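## Task

Get plate C51 read by the plate reader READER. First press the reader's STAGE key so the stage extends. If some plate is already sitting on the stage, move it, lid still on, so it rests flat within the locators of recovery nest N6. Carry C51 from plate hotel H1 to regrip nest RG, lift its lid off and set that lid upright on lid park LP1. Then place C51 flat within the stage's locators, oriented so its well A1 sits at the stage corner labelled A1. Press START and wait for the lamp to show green again; the stage has to remain retracted from then on or the read is void. Do not disturb the other plates in H1, everything must stay in place without the robot holding it, and at the end the gripper must release and back away.

## Robot and tools

Robot: a single four-axis plate mover (lift, shoulder, elbow, wrist yaw) carrying one parallel gripper that always stays level; it can only turn about vertical. The controlled point, end_effector_position, lies midway between the two rubber pads, roughly 2 to 3 cm behind the fingertips. Fingers point along the gripper's +x and close along its y. The fingertips never touch each other, so one finger can push a key while the other pushes a neighbouring key.

Frames: the scene frame has its origin on the table surface under the arm base, +z up, +y to the left when facing along +x. Result poses (end_effector_position in metres, end_effector_quat_wxyz) are in this frame, though the printed position drifts from the truth at long reach. Commands, however, are given in the gripper's own axes.

The row: every motion argument is one list of 5 numbers, each in [-1, 1]: dx, dy, dz, rz, opening. The first four are an offset, not a place: they are measured from the gripper pose shown in the latest result that displays it (before any such result in a scene, and for the second or later call within one reply, from wherever the robot is when the motion begins), expressed along the gripper's x, y, z. Scale: 1.0 equals 0.6 m of travel or 180 degrees of turn; rz positive turns from +x toward +y. Opening is absolute, not an offset: +1 is fully open (0.140 m), -1 is commanded shut, which still leaves 0.066 m between pads. Closing from full open takes at least about 0.6 s.

execute_actions: argument actions is a list holding at most one item. An empty list just reports the state. An action item {"rows": [...], "steps": n} lists 1 to 15 rows and up to 15 steps of 1/30 s; each row is used for one step and the final row repeats if steps exceed rows. Every row counts from the same base pose, not from the row before it. A wait item {"steps": n} with n up to 300 sends nothing and returns after n steps counted from the previous result. Optional pictures (boolean) switches camera images on or off. A rejected call sends nothing to the robot.

move: target is one such row (offset from the last shown pose, opening absolute); speed is the path's top speed in m/s, 0.002 to 0.5, default 0.25, with turning capped at twice that value in rad/s. It drives a straight path lasting 0.5 to 10 s; a path longer than that halts early. It does not slow for obstacles, the hand may overshoot the speed or stray, especially with the arm near straight. The opening is sent at the start. It ends when path, arm and fingers have settled, or 5 s after the path ends. Its result adds a move: line with the outcome (done, off_target, moving, held, fault) and any limits (paced = pose clipped; held = some steps blocked by a check, after which the arm may surge), plus distance from target.

wait: seconds from 0 to 10; the robot gets nothing new.

zoom_image: camera is cam_head_left, cam_head_right or cam_wrist; region is [x0, y0, x1, y1] in pixels of that camera's last full image, top-left origin, no larger than 504 by 504. Images are 896x504 for the two head cameras and 504x504 for cam_wrist.

finished_scene: scene is the current scene's number; it ends that scene permanently, grades it, and hands out the next task. Only call it once the goal holds by itself.

Reading results: each step the commanded pose is clipped to within 70 mm and 16 degrees of the measured pose, so a distant target needs several calls; compare the reported pose and continue. After an action the arm only carries on to the last clipped pose. Hand target shows where the controller is currently heading. Sending all-zero offsets is not idle: it pulls the hand back to the base pose. Joint positions gives lift (m, 0.000 to 0.550), shoulder (-2.000 to 2.000), elbow (-2.800 to 2.800), wrist yaw (-12.566 to 12.566) in rad, then pad gap in m. grip_measured is the finger opening on the command scale; to hold something command about 0.04 below it (less for a lighter grip). A pose unreachable line or HELD marks steps the clearance check altered or blocked.

What to avoid: keep the elbow more than 0.4 rad away from 0 or the arm may fold and fault. Contact torque reaching a load limit (lift 53.4 N, shoulder 8.01 N m, elbow 4 N m, wrist yaw 1.33 N m, including held weight) stops the arm for 10 s. Holding loads heats motors; MOTOR HOT appears at 85 °C and an OVER-TEMPERATURE FAULT brakes the arm at 100 °C. Fast contacts hit harder and targets placed deep past a surface push harder; repeating an offset against something solid does not push further, but against something yielding it does. Never drop, slam or knock items off the table.

Task specifics: on the reader, STAGE is the lower key and START the one above; push a key straight in until it toggles. STAGE toggles the stage out or in; START runs a read and retracts an extended stage. Never let the stage move while a plate on it is not seated in its locators, or while a lid on it is not resting on a seated plate. H1 has 6 slots, slot 1 lowest; a stored plate has a short end facing out and is home when flat on its prongs, behind both front pins and between the side pins. A plate shown with a blank end is stored reversed; you may pull it to read it but must return it the same way round. Well A1 sits at the labelled short end, in the corner away from the labelled long side. Deck labels identify the hotel, lid park and nests.

Each tool is called after ">>>" by a JSON object that holds its "name" and its "arguments".

## Session

>>> {"name": "execute_actions", "arguments": {"actions": []}}

Scene clock: 0.00 s of 7000.00 s.
end_effector_position=(+0.5064, -0.2325, +0.5048) grip_measured=+0.99 end_effector_quat_wxyz=(+0.677, +0.000, +0.000, +0.736)
Joint positions: [ 0.5   -0.611  2.674 -0.411  0.139]
Motor temperatures (°C, as the motors report them): [31 28 26 26]
Hand target: +0.506, -0.232, +0.505; +0.677, +0.000, +0.000, +0.736

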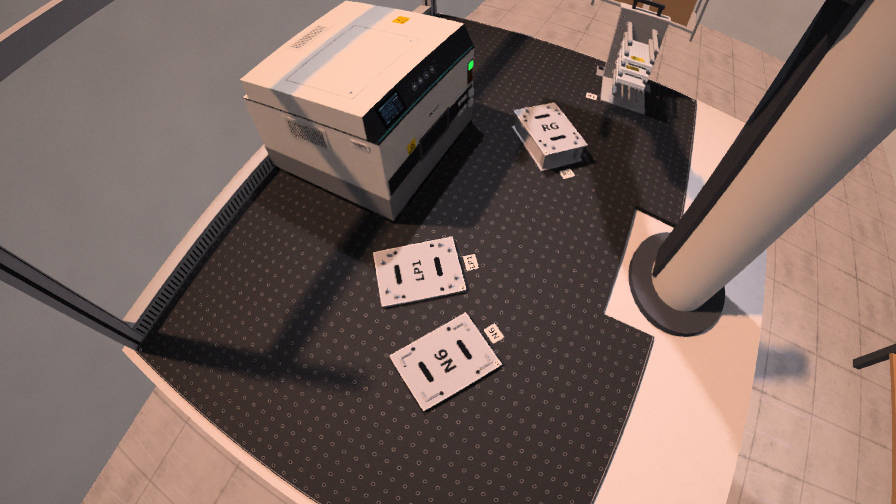

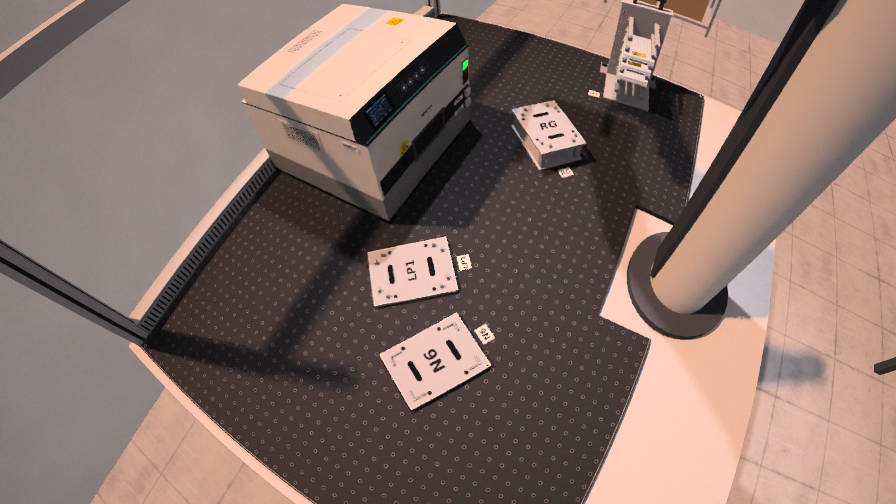

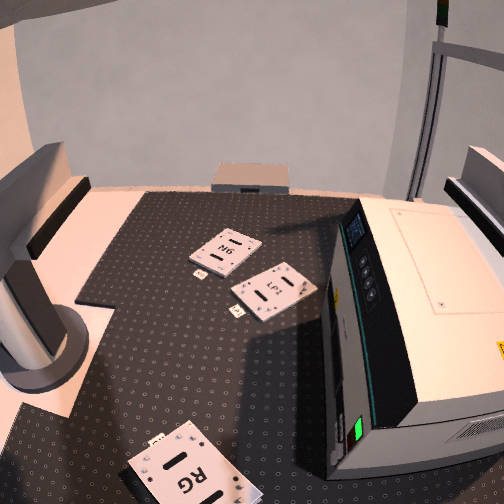

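>>> {"name": "move", "arguments": {"target": [0.23,0.16,-0.45,-0.527,1]}}

Scene clock: 9.70 s of 7000.00 s.
end_effector_position=(+0.3996, -0.1026, +0.2348) grip_measured=+0.99 end_effector_quat_wxyz=(+1.000, +0.000, +0.000, -0.001)
Joint positions: [ 0.23   0.148  0.493 -0.644  0.139]
Motor temperatures (°C, as the motors report them): [31 28 26 26]
Hand target: +0.400, -0.103, +0.235; +1.000, +0.000, +0.000, -0.001
Off the commanded pose: 0.000 m, 0 deg.
After step 90, 3.03 s passed at rest.
move: done
camera_calibration (this result's frames):
cam_wrist: T_world_to_cam=[[-0.00797988, -0.999965, 0.00251812, -0.0914677], [-0.603104, 0.0028042, -0.797658, 0.416229], [0.797623, -0.0078839, -0.603105, -0.0823071], [0, 0, 0, 1]] pos_world=[0.315949, -0.0932806, 0.282598]

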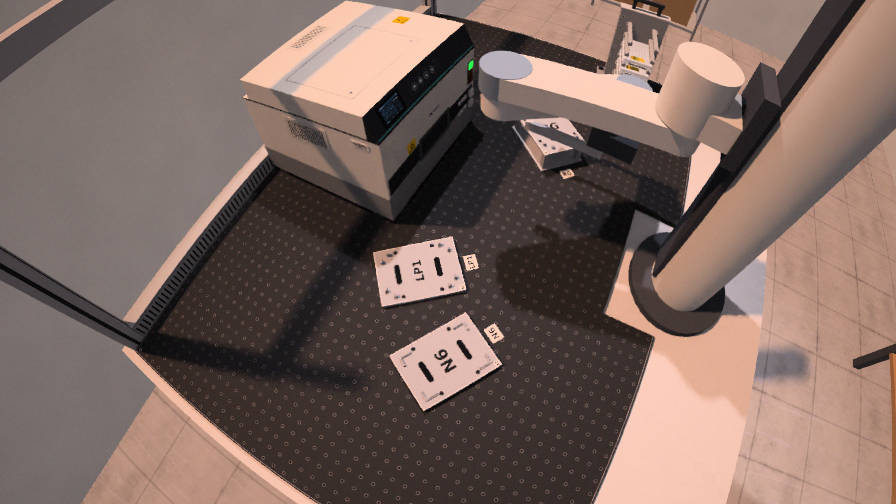

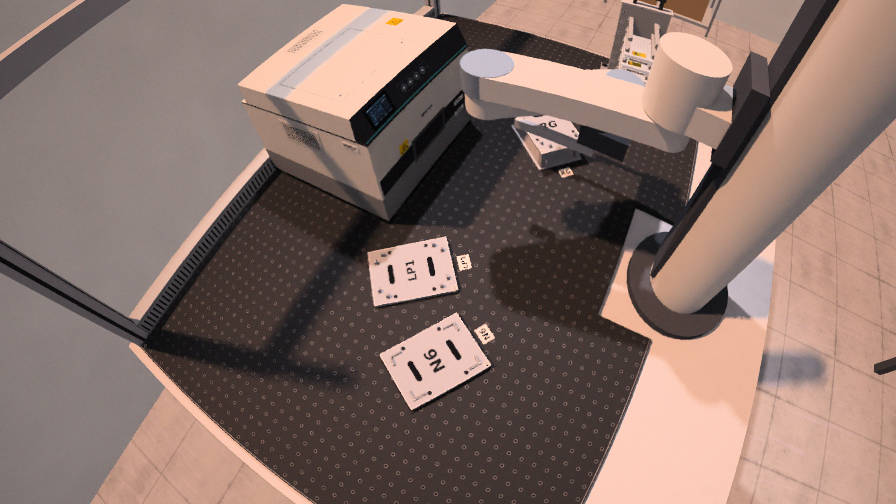

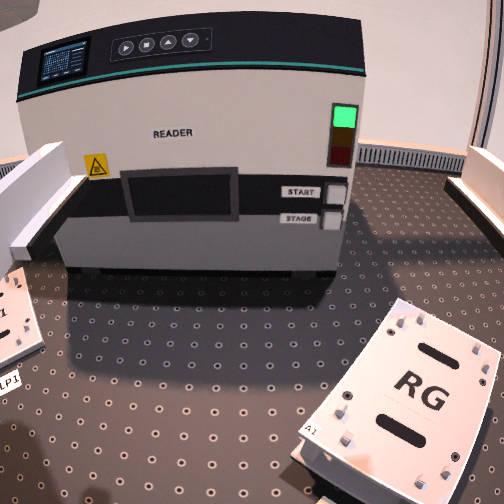

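>>> {"name": "move", "arguments": {"target": [0.2,-0.204,-0.2,0,-1]}}

Scene clock: 17.67 s of 7000.00 s.
end_effector_position=(+0.5193, -0.2253, +0.1148) grip_measured=-1.00 end_effector_quat_wxyz=(+1.000, +0.000, +0.000, -0.001)
Joint positions: [ 0.11   0.01   1.24  -1.252  0.066]
Motor temperatures (°C, as the motors report them): [31 28 26 26]
Hand target: +0.519, -0.225, +0.115; +1.000, +0.000, +0.000, -0.001
Off the commanded pose: 0.000 m, 0 deg.
After step 90, 3.73 s passed at rest.
move: done
camera_calibration (this result's frames):
cam_wrist: T_world_to_cam=[[-0.00747268, -0.999969, 0.00251812, -0.213191], [-0.603105, 0.0024983, -0.797658, 0.392927], [0.797626, -0.00747933, -0.603105, -0.251026], [0, 0, 0, 1]] pos_world=[0.435608, -0.216043, 0.162563]

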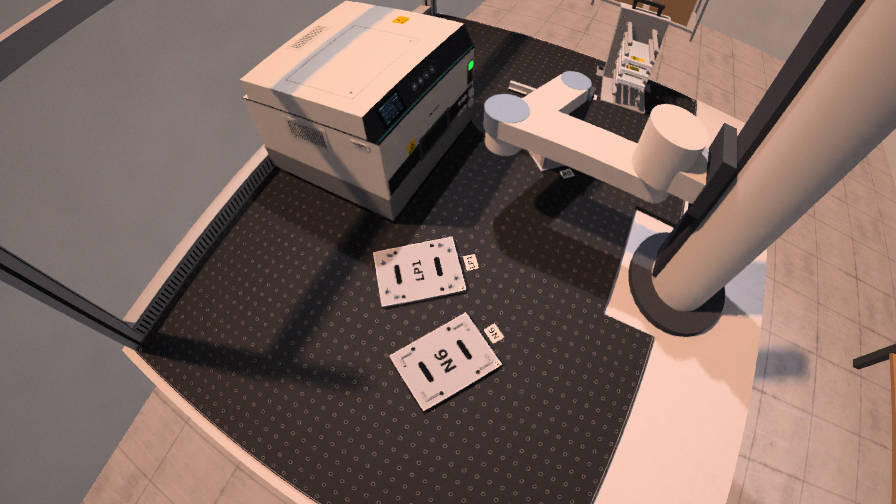

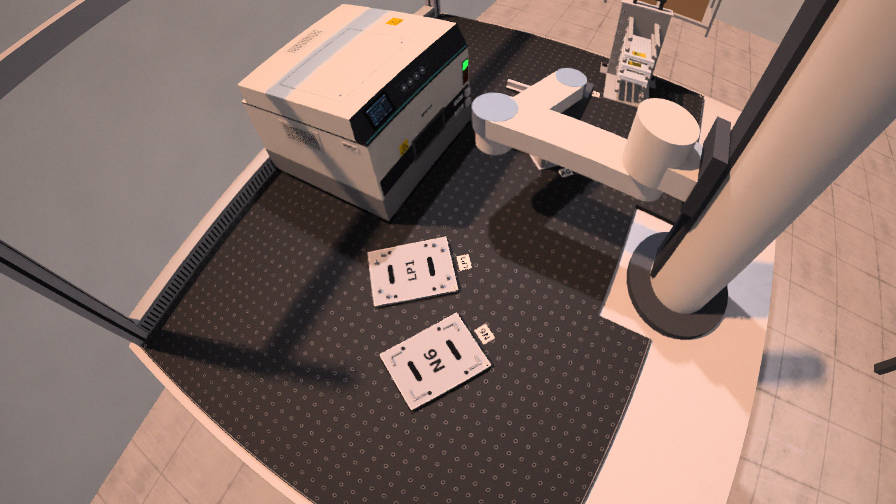

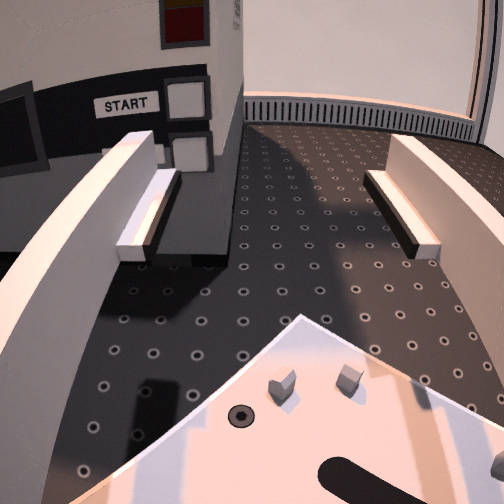

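>>> {"name": "move", "arguments": {"target": [0.085,-0.008,-0.038,0,-1], "speed": 0.1}}

>>> {"name": "move", "arguments": {"target": [0.03,0,0,0,-1], "speed": 0.015}}

Scene clock: 24.80 s of 7000.00 s.
end_effector_position=(+0.5704, -0.2301, +0.0919) grip_measured=-1.00 end_effector_quat_wxyz=(+1.000, +0.000, +0.000, -0.001)
Joint positions: [ 0.087  0.031  1.437 -1.47   0.066]
Motor temperatures (°C, as the motors report them): [31 28 26 26]
Hand target: +0.570, -0.230, +0.092; +1.000, +0.000, +0.000, -0.001
Off the commanded pose: 0.000 m, 0 deg.
After step 90, 3.27 s passed at rest.
move: done
camera_calibration (this result's frames):
cam_wrist: T_world_to_cam=[[-0.00673288, -0.999974, 0.00251812, -0.217959], [-0.603107, 0.00205211, -0.797658, 0.405437], [0.797632, -0.00688923, -0.603105, -0.305453], [0, 0, 0, 1]] pos_world=[0.486694, -0.22089, 0.139728]

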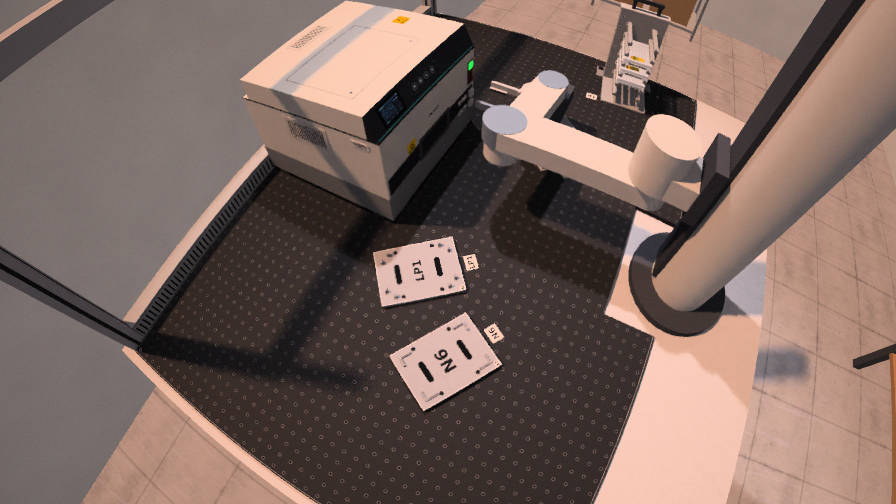

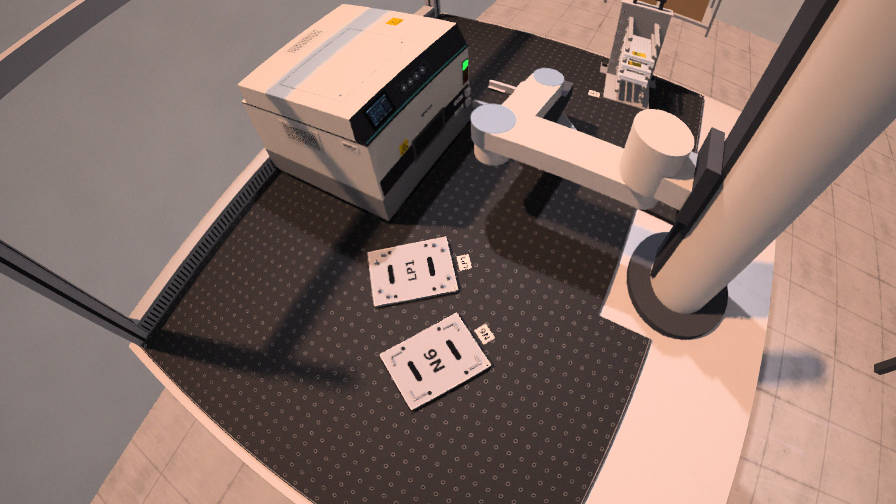

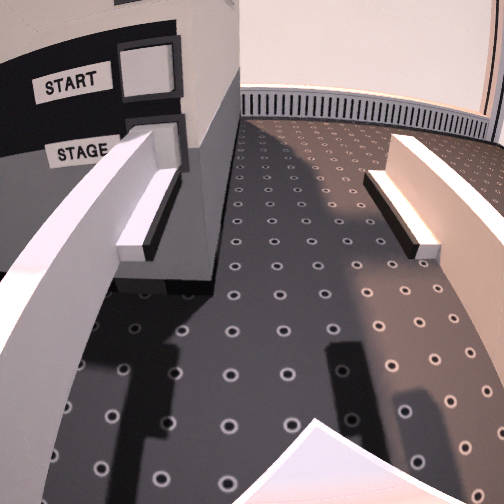

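Scene clock: 26.23 s of 7000.00 s.
end_effector_position=(+0.5877, -0.2303, +0.0919) grip_measured=-1.00 end_effector_quat_wxyz=(+1.000, +0.000, +0.000, -0.001)
Joint positions: [ 0.087  0.035  1.506 -1.542  0.066]
Motor temperatures (°C, as the motors report them): [31 28 26 26]
Hand target: +0.588, -0.230, +0.092; +1.000, +0.000, +0.000, -0.001
Off the commanded pose: 0.001 m, 0 deg.
move: done
camera_calibration (this result's frames):
cam_wrist: T_world_to_cam=[[-0.00678493, -0.999974, 0.00251812, -0.218042], [-0.603107, 0.0020835, -0.797658, 0.415855], [0.797631, -0.00693074, -0.603105, -0.319232], [0, 0, 0, 1]] pos_world=[0.503955, -0.221115, 0.139728]

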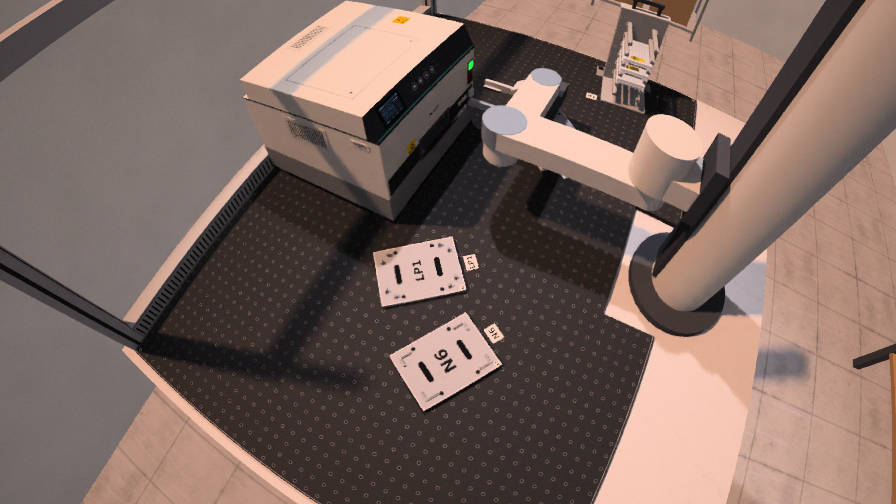

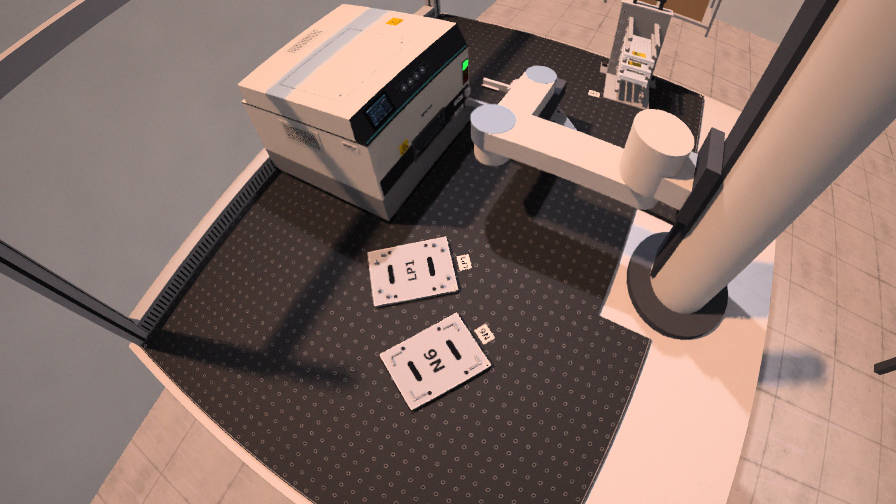

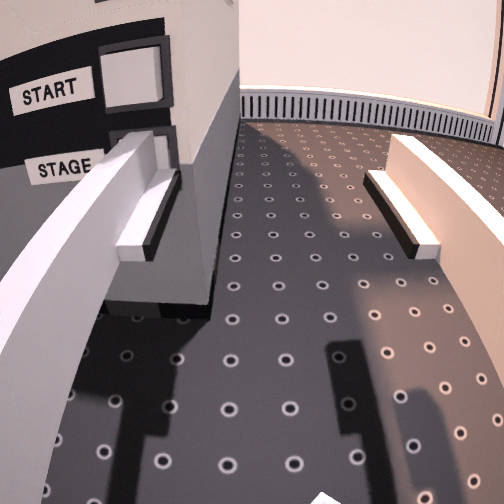

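Seems to have switched.

>>> {"name": "move", "arguments": {"target": [-0.1,0,0.1,0,-1]}}

>>> {"name": "move", "arguments": {"target": [-0.15,0.33,0.2,0,1]}}

Scene clock: 29.57 s of 7000.00 s.
end_effector_position=(+0.5275, -0.2304, +0.1520) grip_measured=-1.00 end_effector_quat_wxyz=(+1.000, +0.000, +0.000, -0.001)
Joint positions: [ 0.147  0.001  1.285 -1.288  0.066]
Motor temperatures (°C, as the motors report them): [31 28 26 26]
Hand target: +0.528, -0.230, +0.152; +1.000, +0.000, +0.000, -0.001
Off the commanded pose: 0.000 m, 0 deg.
move: done
camera_calibration (this result's frames):
cam_wrist: T_world_to_cam=[[-0.00754283, -0.999968, 0.00251812, -0.218218], [-0.603105, 0.0025406, -0.797658, 0.427595], [0.797626, -0.00753528, -0.603105, -0.235217], [0, 0, 0, 1]] pos_world=[0.443854, -0.22107, 0.199763]

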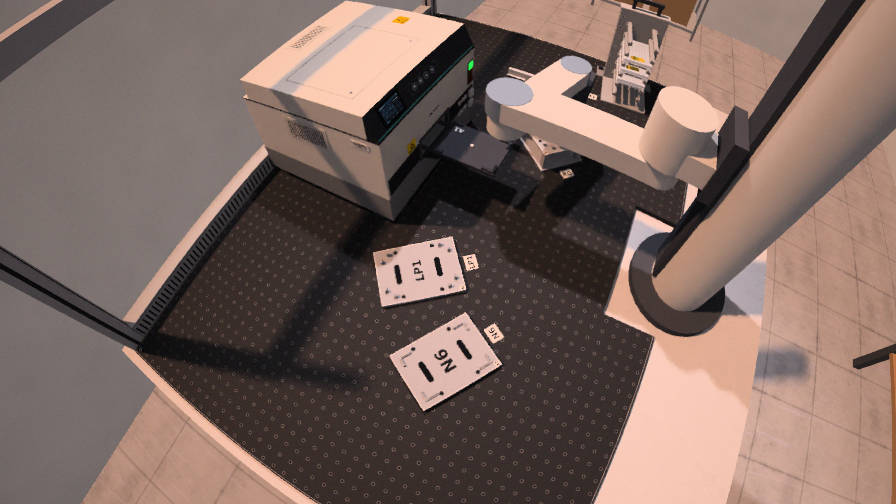

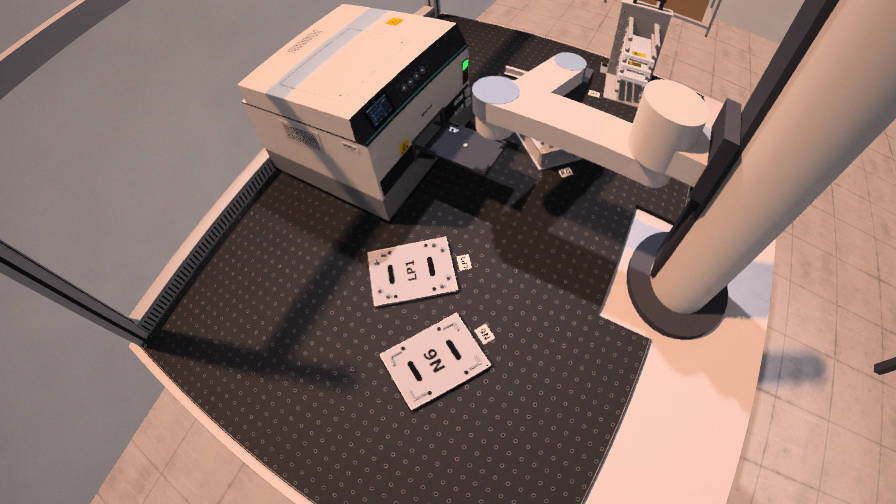

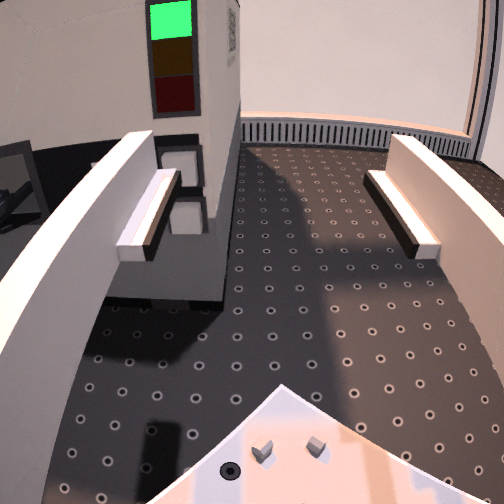

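Scene clock: 31.03 s of 7000.00 s.
end_effector_position=(+0.4381, -0.0320, +0.2720) grip_measured=+0.99 end_effector_quat_wxyz=(+1.000, +0.000, +0.000, -0.001)
Joint positions: [ 0.267  0.772  0.47  -1.244  0.139]
Motor temperatures (°C, as the motors report them): [31 28 26 26]
Hand target: +0.438, -0.032, +0.272; +1.000, +0.000, +0.000, -0.001
Off the commanded pose: 0.000 m, 0 deg.
move: done
camera_calibration (this result's frames):
cam_wrist: T_world_to_cam=[[-0.00727201, -0.99997, 0.00251812, -0.0209721], [-0.603106, 0.00237727, -0.797658, 0.468883], [0.797628, -0.00731927, -0.603105, -0.0899726], [0, 0, 0, 1]] pos_world=[0.354399, -0.0227447, 0.319798]

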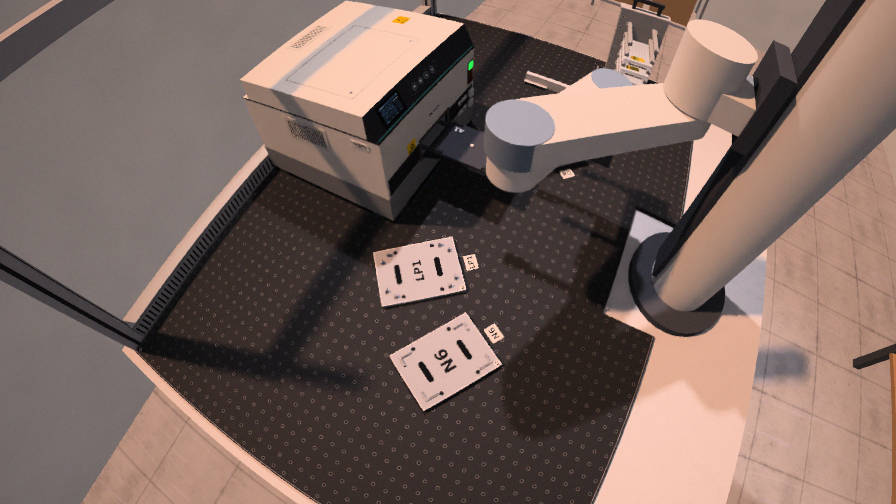

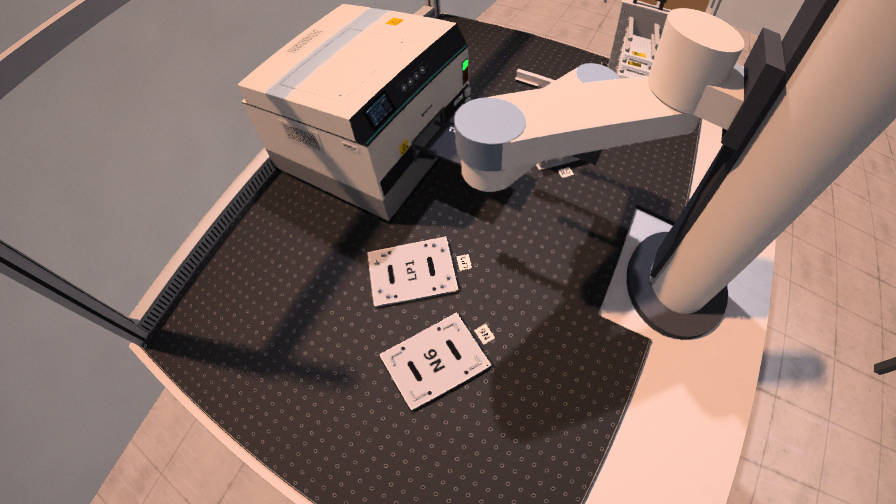

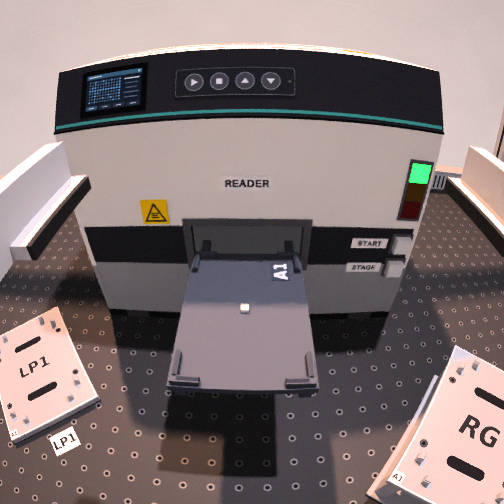

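>>> {"name": "zoom_image", "arguments": {"camera": "cam_wrist", "region": [150,210,340,400]}}

>>> {"name": "move", "arguments": {"target": [-0.13,-0.36,0.05,-0.4,1]}}

Region (150, 210, 340, 400) of cam_wrist's 504x504 image, scaled by 2.653, with more detail than that image has.

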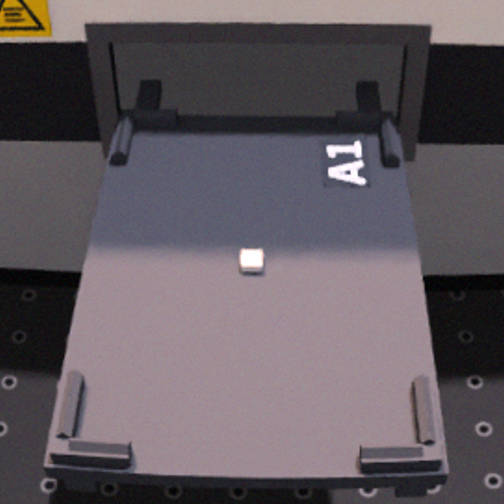

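Scene clock: 36.57 s of 7000.00 s.
end_effector_position=(+0.3597, -0.2479, +0.3020) grip_measured=+0.99 end_effector_quat_wxyz=(+0.809, +0.000, +0.000, -0.588)
Joint positions: [ 0.297  0.332  0.7   -2.29   0.139]
Motor temperatures (°C, as the motors report them): [31 28 26 26]
Hand target: +0.360, -0.248, +0.302; +0.809, +0.000, +0.000, -0.588
Off the commanded pose: 0.000 m, 0 deg.
move: done
camera_calibration (this result's frames):
cam_wrist: T_world_to_cam=[[-0.953208, -0.302305, 0.00251812, 0.275655], [-0.184237, 0.574281, -0.797658, 0.437158], [0.239689, -0.760798, -0.603105, 0.00296432], [0, 0, 0, 1]] pos_world=[0.342587, -0.165465, 0.349796]

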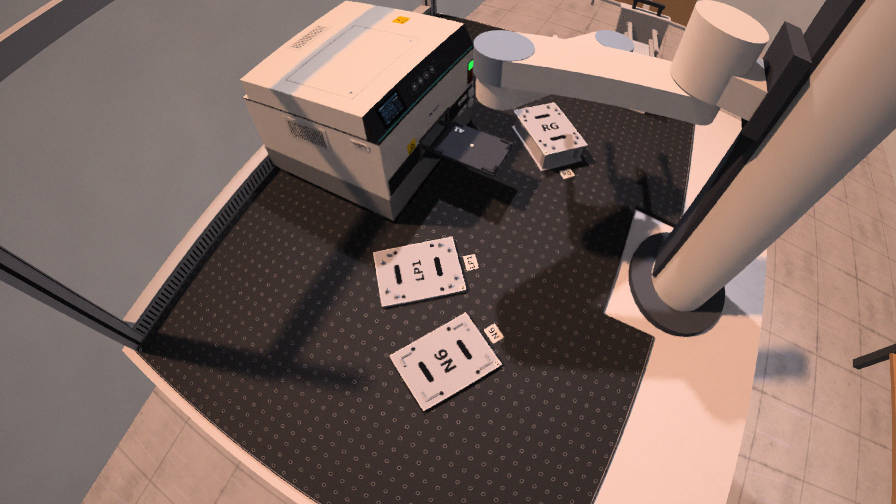

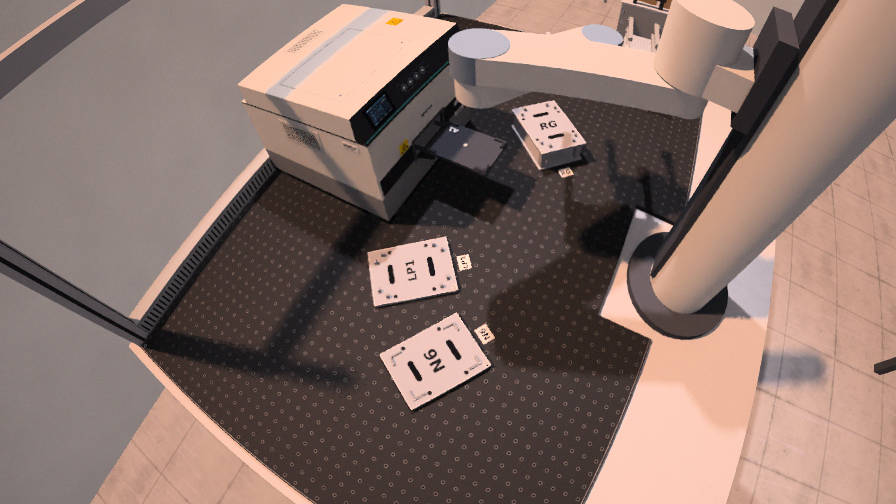

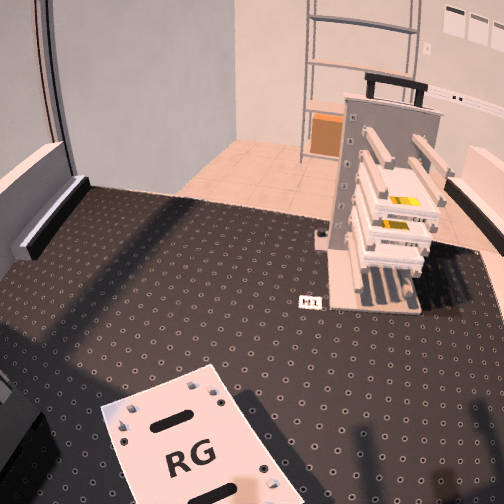

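>>> {"name": "move", "arguments": {"target": [0.1,-0.29,-0.17,0,0]}}

Scene clock: 40.53 s of 7000.00 s.
end_effector_position=(+0.2124, -0.3585, +0.2000) grip_measured=+0.00 end_effector_quat_wxyz=(+0.809, +0.000, +0.000, -0.588)
Joint positions: [ 0.195 -0.629  0.884 -1.513  0.103]
Motor temperatures (°C, as the motors report them): [31 28 26 26]
Hand target: +0.212, -0.358, +0.200; +0.809, +0.000, +0.000, -0.588
Off the commanded pose: 0.000 m, 0 deg.
move: done
camera_calibration (this result's frames):
cam_wrist: T_world_to_cam=[[-0.953159, -0.302459, 0.00251812, 0.102028], [-0.18433, 0.574252, -0.797658, 0.392127], [0.239812, -0.760759, -0.603105, -0.107387], [0, 0, 0, 1]] pos_world=[0.195283, -0.276016, 0.247761]

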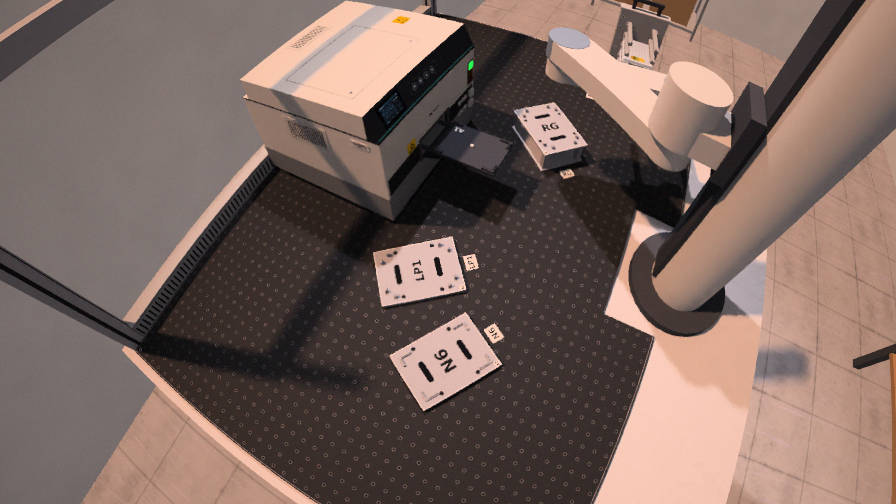

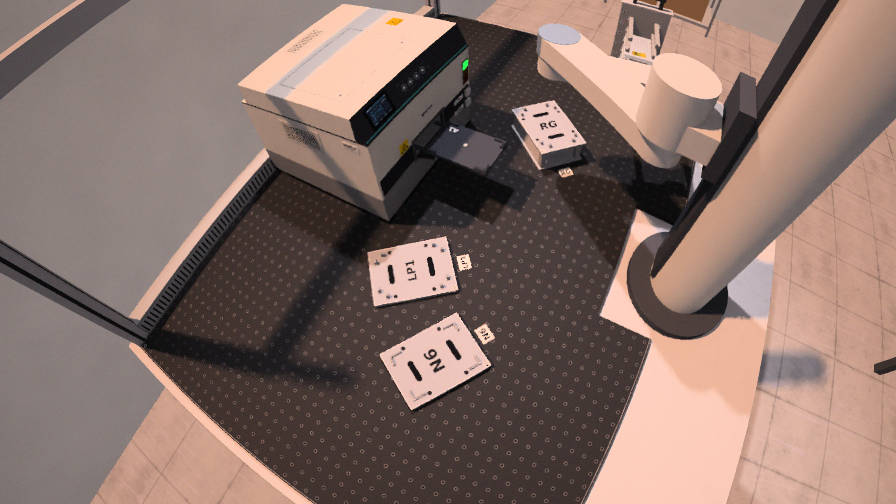

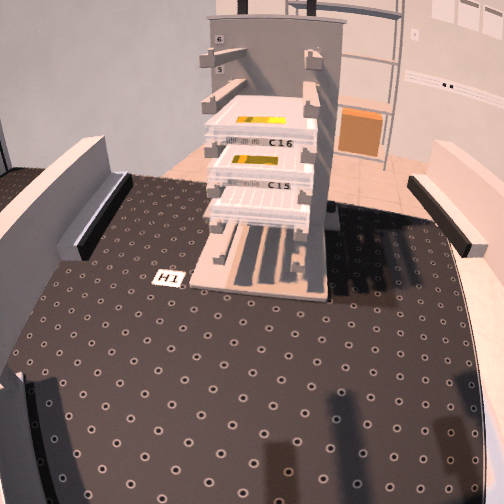

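>>> {"name": "move", "arguments": {"target": [0.137,0.02,-0.15,-0.047,0]}}

Scene clock: 44.00 s of 7000.00 s.
end_effector_position=(+0.2492, -0.4331, +0.1099) grip_measured=+0.00 end_effector_quat_wxyz=(+0.763, +0.000, +0.000, -0.646)
Joint positions: [ 0.105 -0.547  1.218 -2.076  0.103]
Motor temperatures (°C, as the motors report them): [31 28 26 26]
Hand target: +0.249, -0.433, +0.110; +0.763, +0.000, +0.000, -0.646
Off the commanded pose: 0.000 m, 0 deg.
move: done
camera_calibration (this result's frames):
cam_wrist: T_world_to_cam=[[-0.987168, -0.159667, 0.00251812, 0.185154], [-0.0982797, 0.595049, -0.797658, 0.357494], [0.125861, -0.787669, -0.603105, -0.210521], [0, 0, 0, 1]] pos_world=[0.244409, -0.348984, 0.157726]

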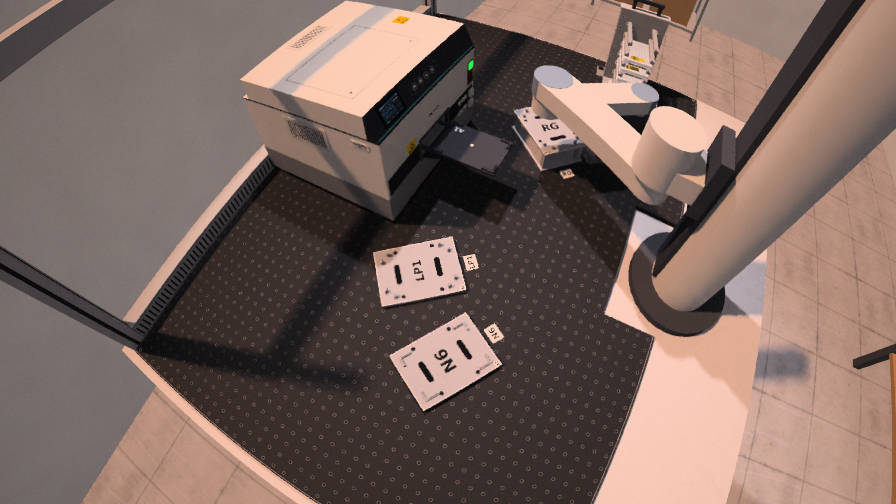

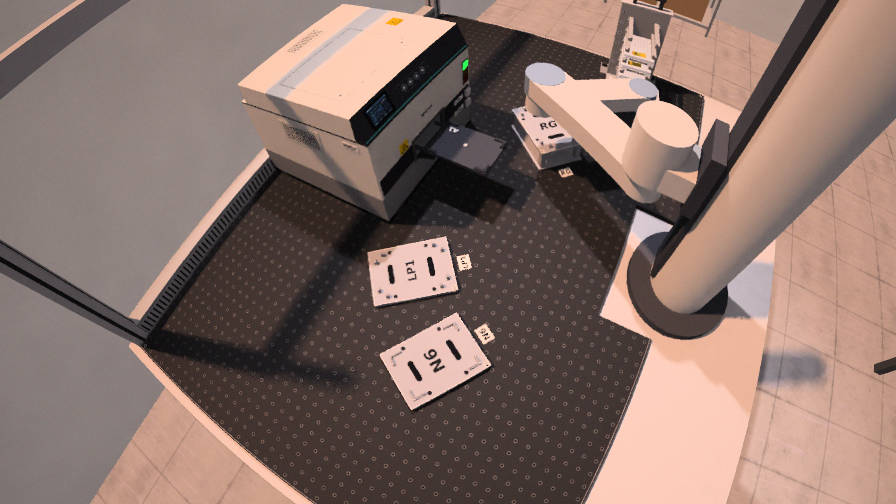

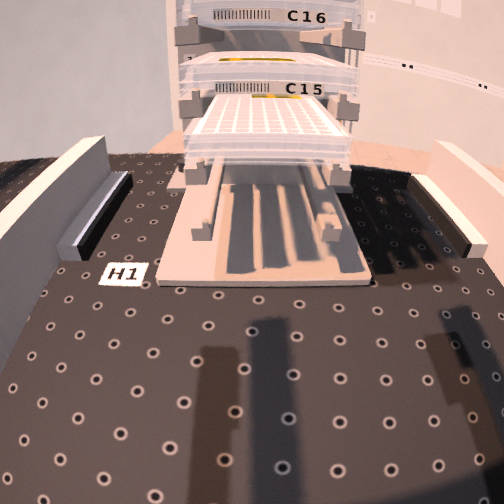

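>>> {"name": "move", "arguments": {"target": [0.06,-0.002,-0.022,0,0.3]}}

>>> {"name": "move", "arguments": {"target": [0.16,0,0,0,0.3], "speed": 0.06}}

Scene clock: 48.57 s of 7000.00 s.
end_effector_position=(+0.2540, -0.4688, +0.0967) grip_measured=+0.30 end_effector_quat_wxyz=(+0.763, +0.000, +0.000, -0.646)
Joint positions: [ 0.092 -0.622  1.395 -2.178  0.114]
Motor temperatures (°C, as the motors report them): [31 28 26 26]
Hand target: +0.254, -0.469, +0.097; +0.763, +0.000, +0.000, -0.646
Off the commanded pose: 0.000 m, 0 deg.
After step 90, 0.87 s passed at rest.
move: done
camera_calibration (this result's frames):
cam_wrist: T_world_to_cam=[[-0.987098, -0.160097, 0.00251812, 0.184017], [-0.0985386, 0.595006, -0.797658, 0.368708], [0.126204, -0.787614, -0.603105, -0.247298], [0, 0, 0, 1]] pos_world=[0.249184, -0.384698, 0.144493]

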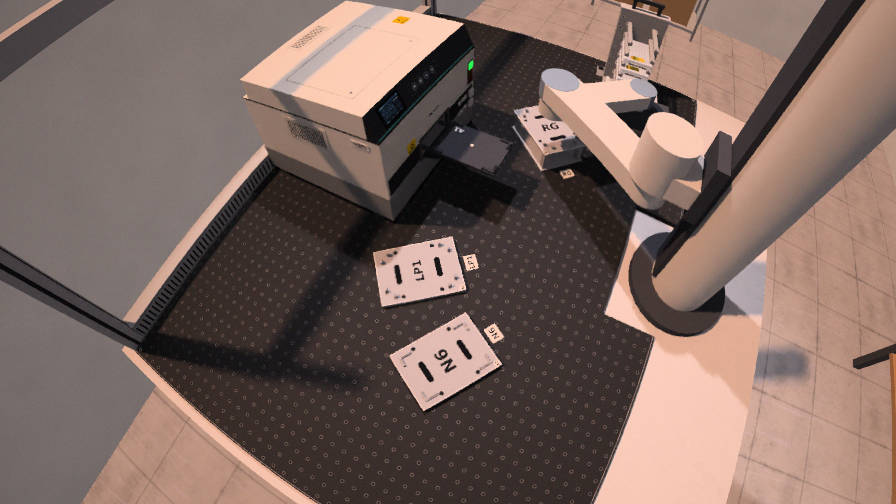

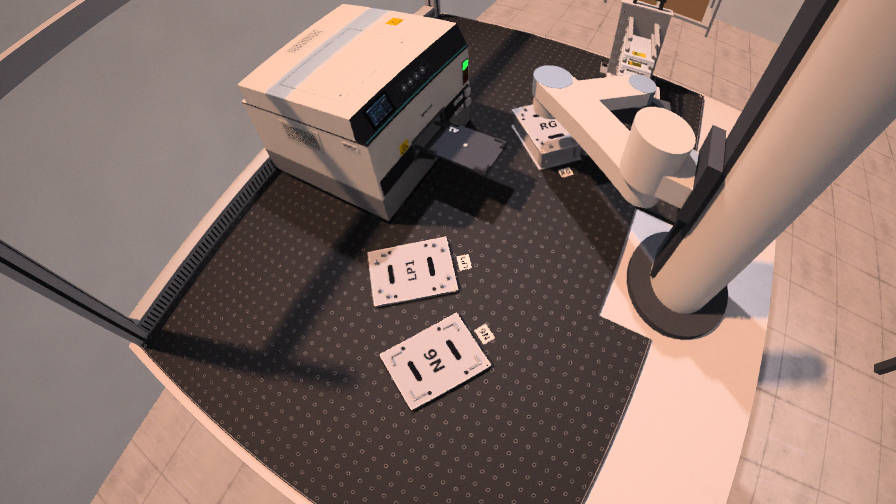

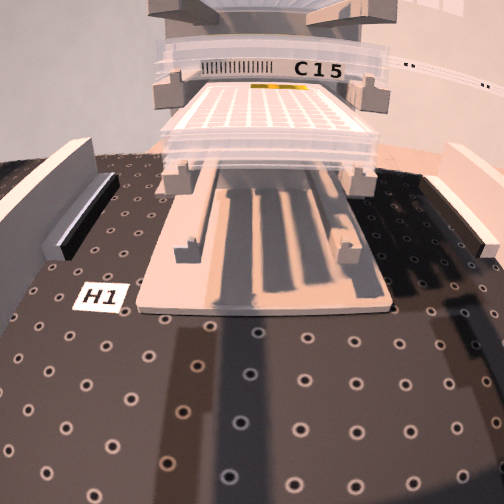

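Scene clock: 50.43 s of 7000.00 s.
end_effector_position=(+0.2699, -0.5634, +0.0967) grip_measured=+0.30 end_effector_quat_wxyz=(+0.763, +0.000, +0.000, -0.646)
Joint positions: [ 0.092 -0.861  1.952 -2.495  0.114]
Motor temperatures (°C, as the motors report them): [31 28 26 26]
Hand target: +0.270, -0.563, +0.097; +0.763, +0.000, +0.000, -0.646
Off the commanded pose: 0.000 m, 0 deg.
move: done
camera_calibration (this result's frames):
cam_wrist: T_world_to_cam=[[-0.987069, -0.160275, 0.00251812, 0.184371], [-0.0986462, 0.594989, -0.797658, 0.426602], [0.126347, -0.787592, -0.603105, -0.323859], [0, 0, 0, 1]] pos_world=[0.264988, -0.479342, 0.144497]

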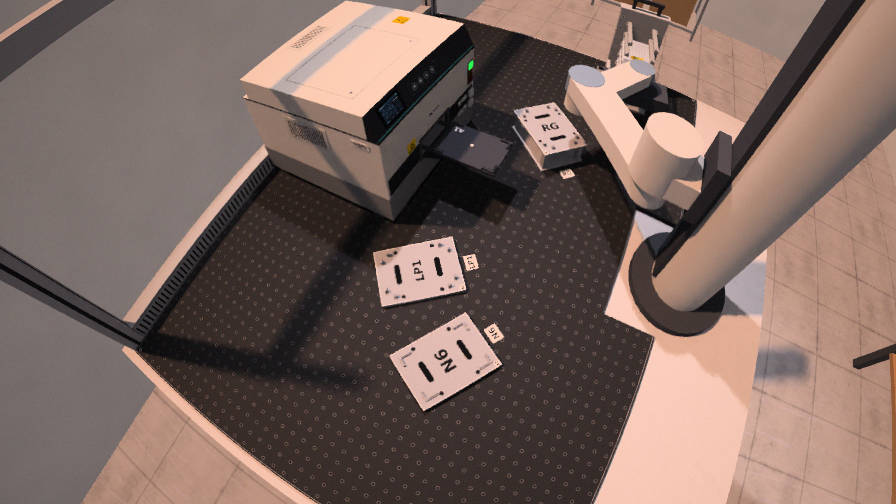

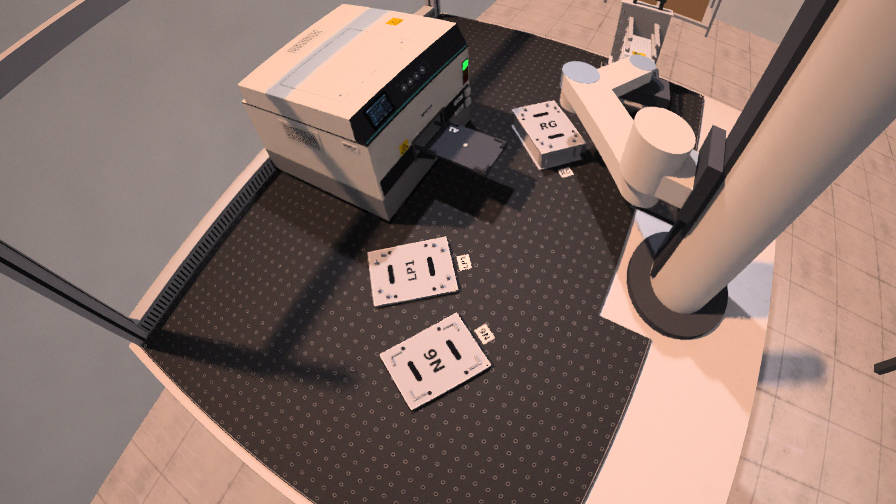

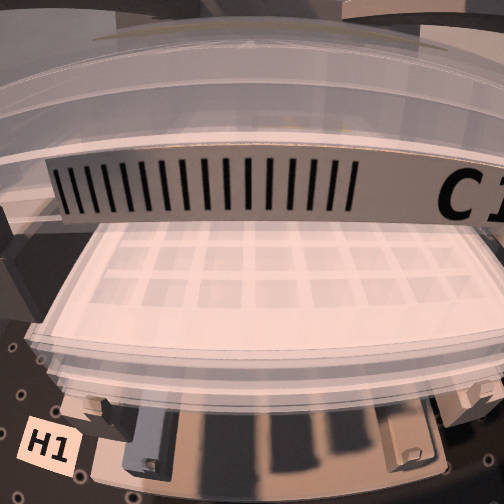

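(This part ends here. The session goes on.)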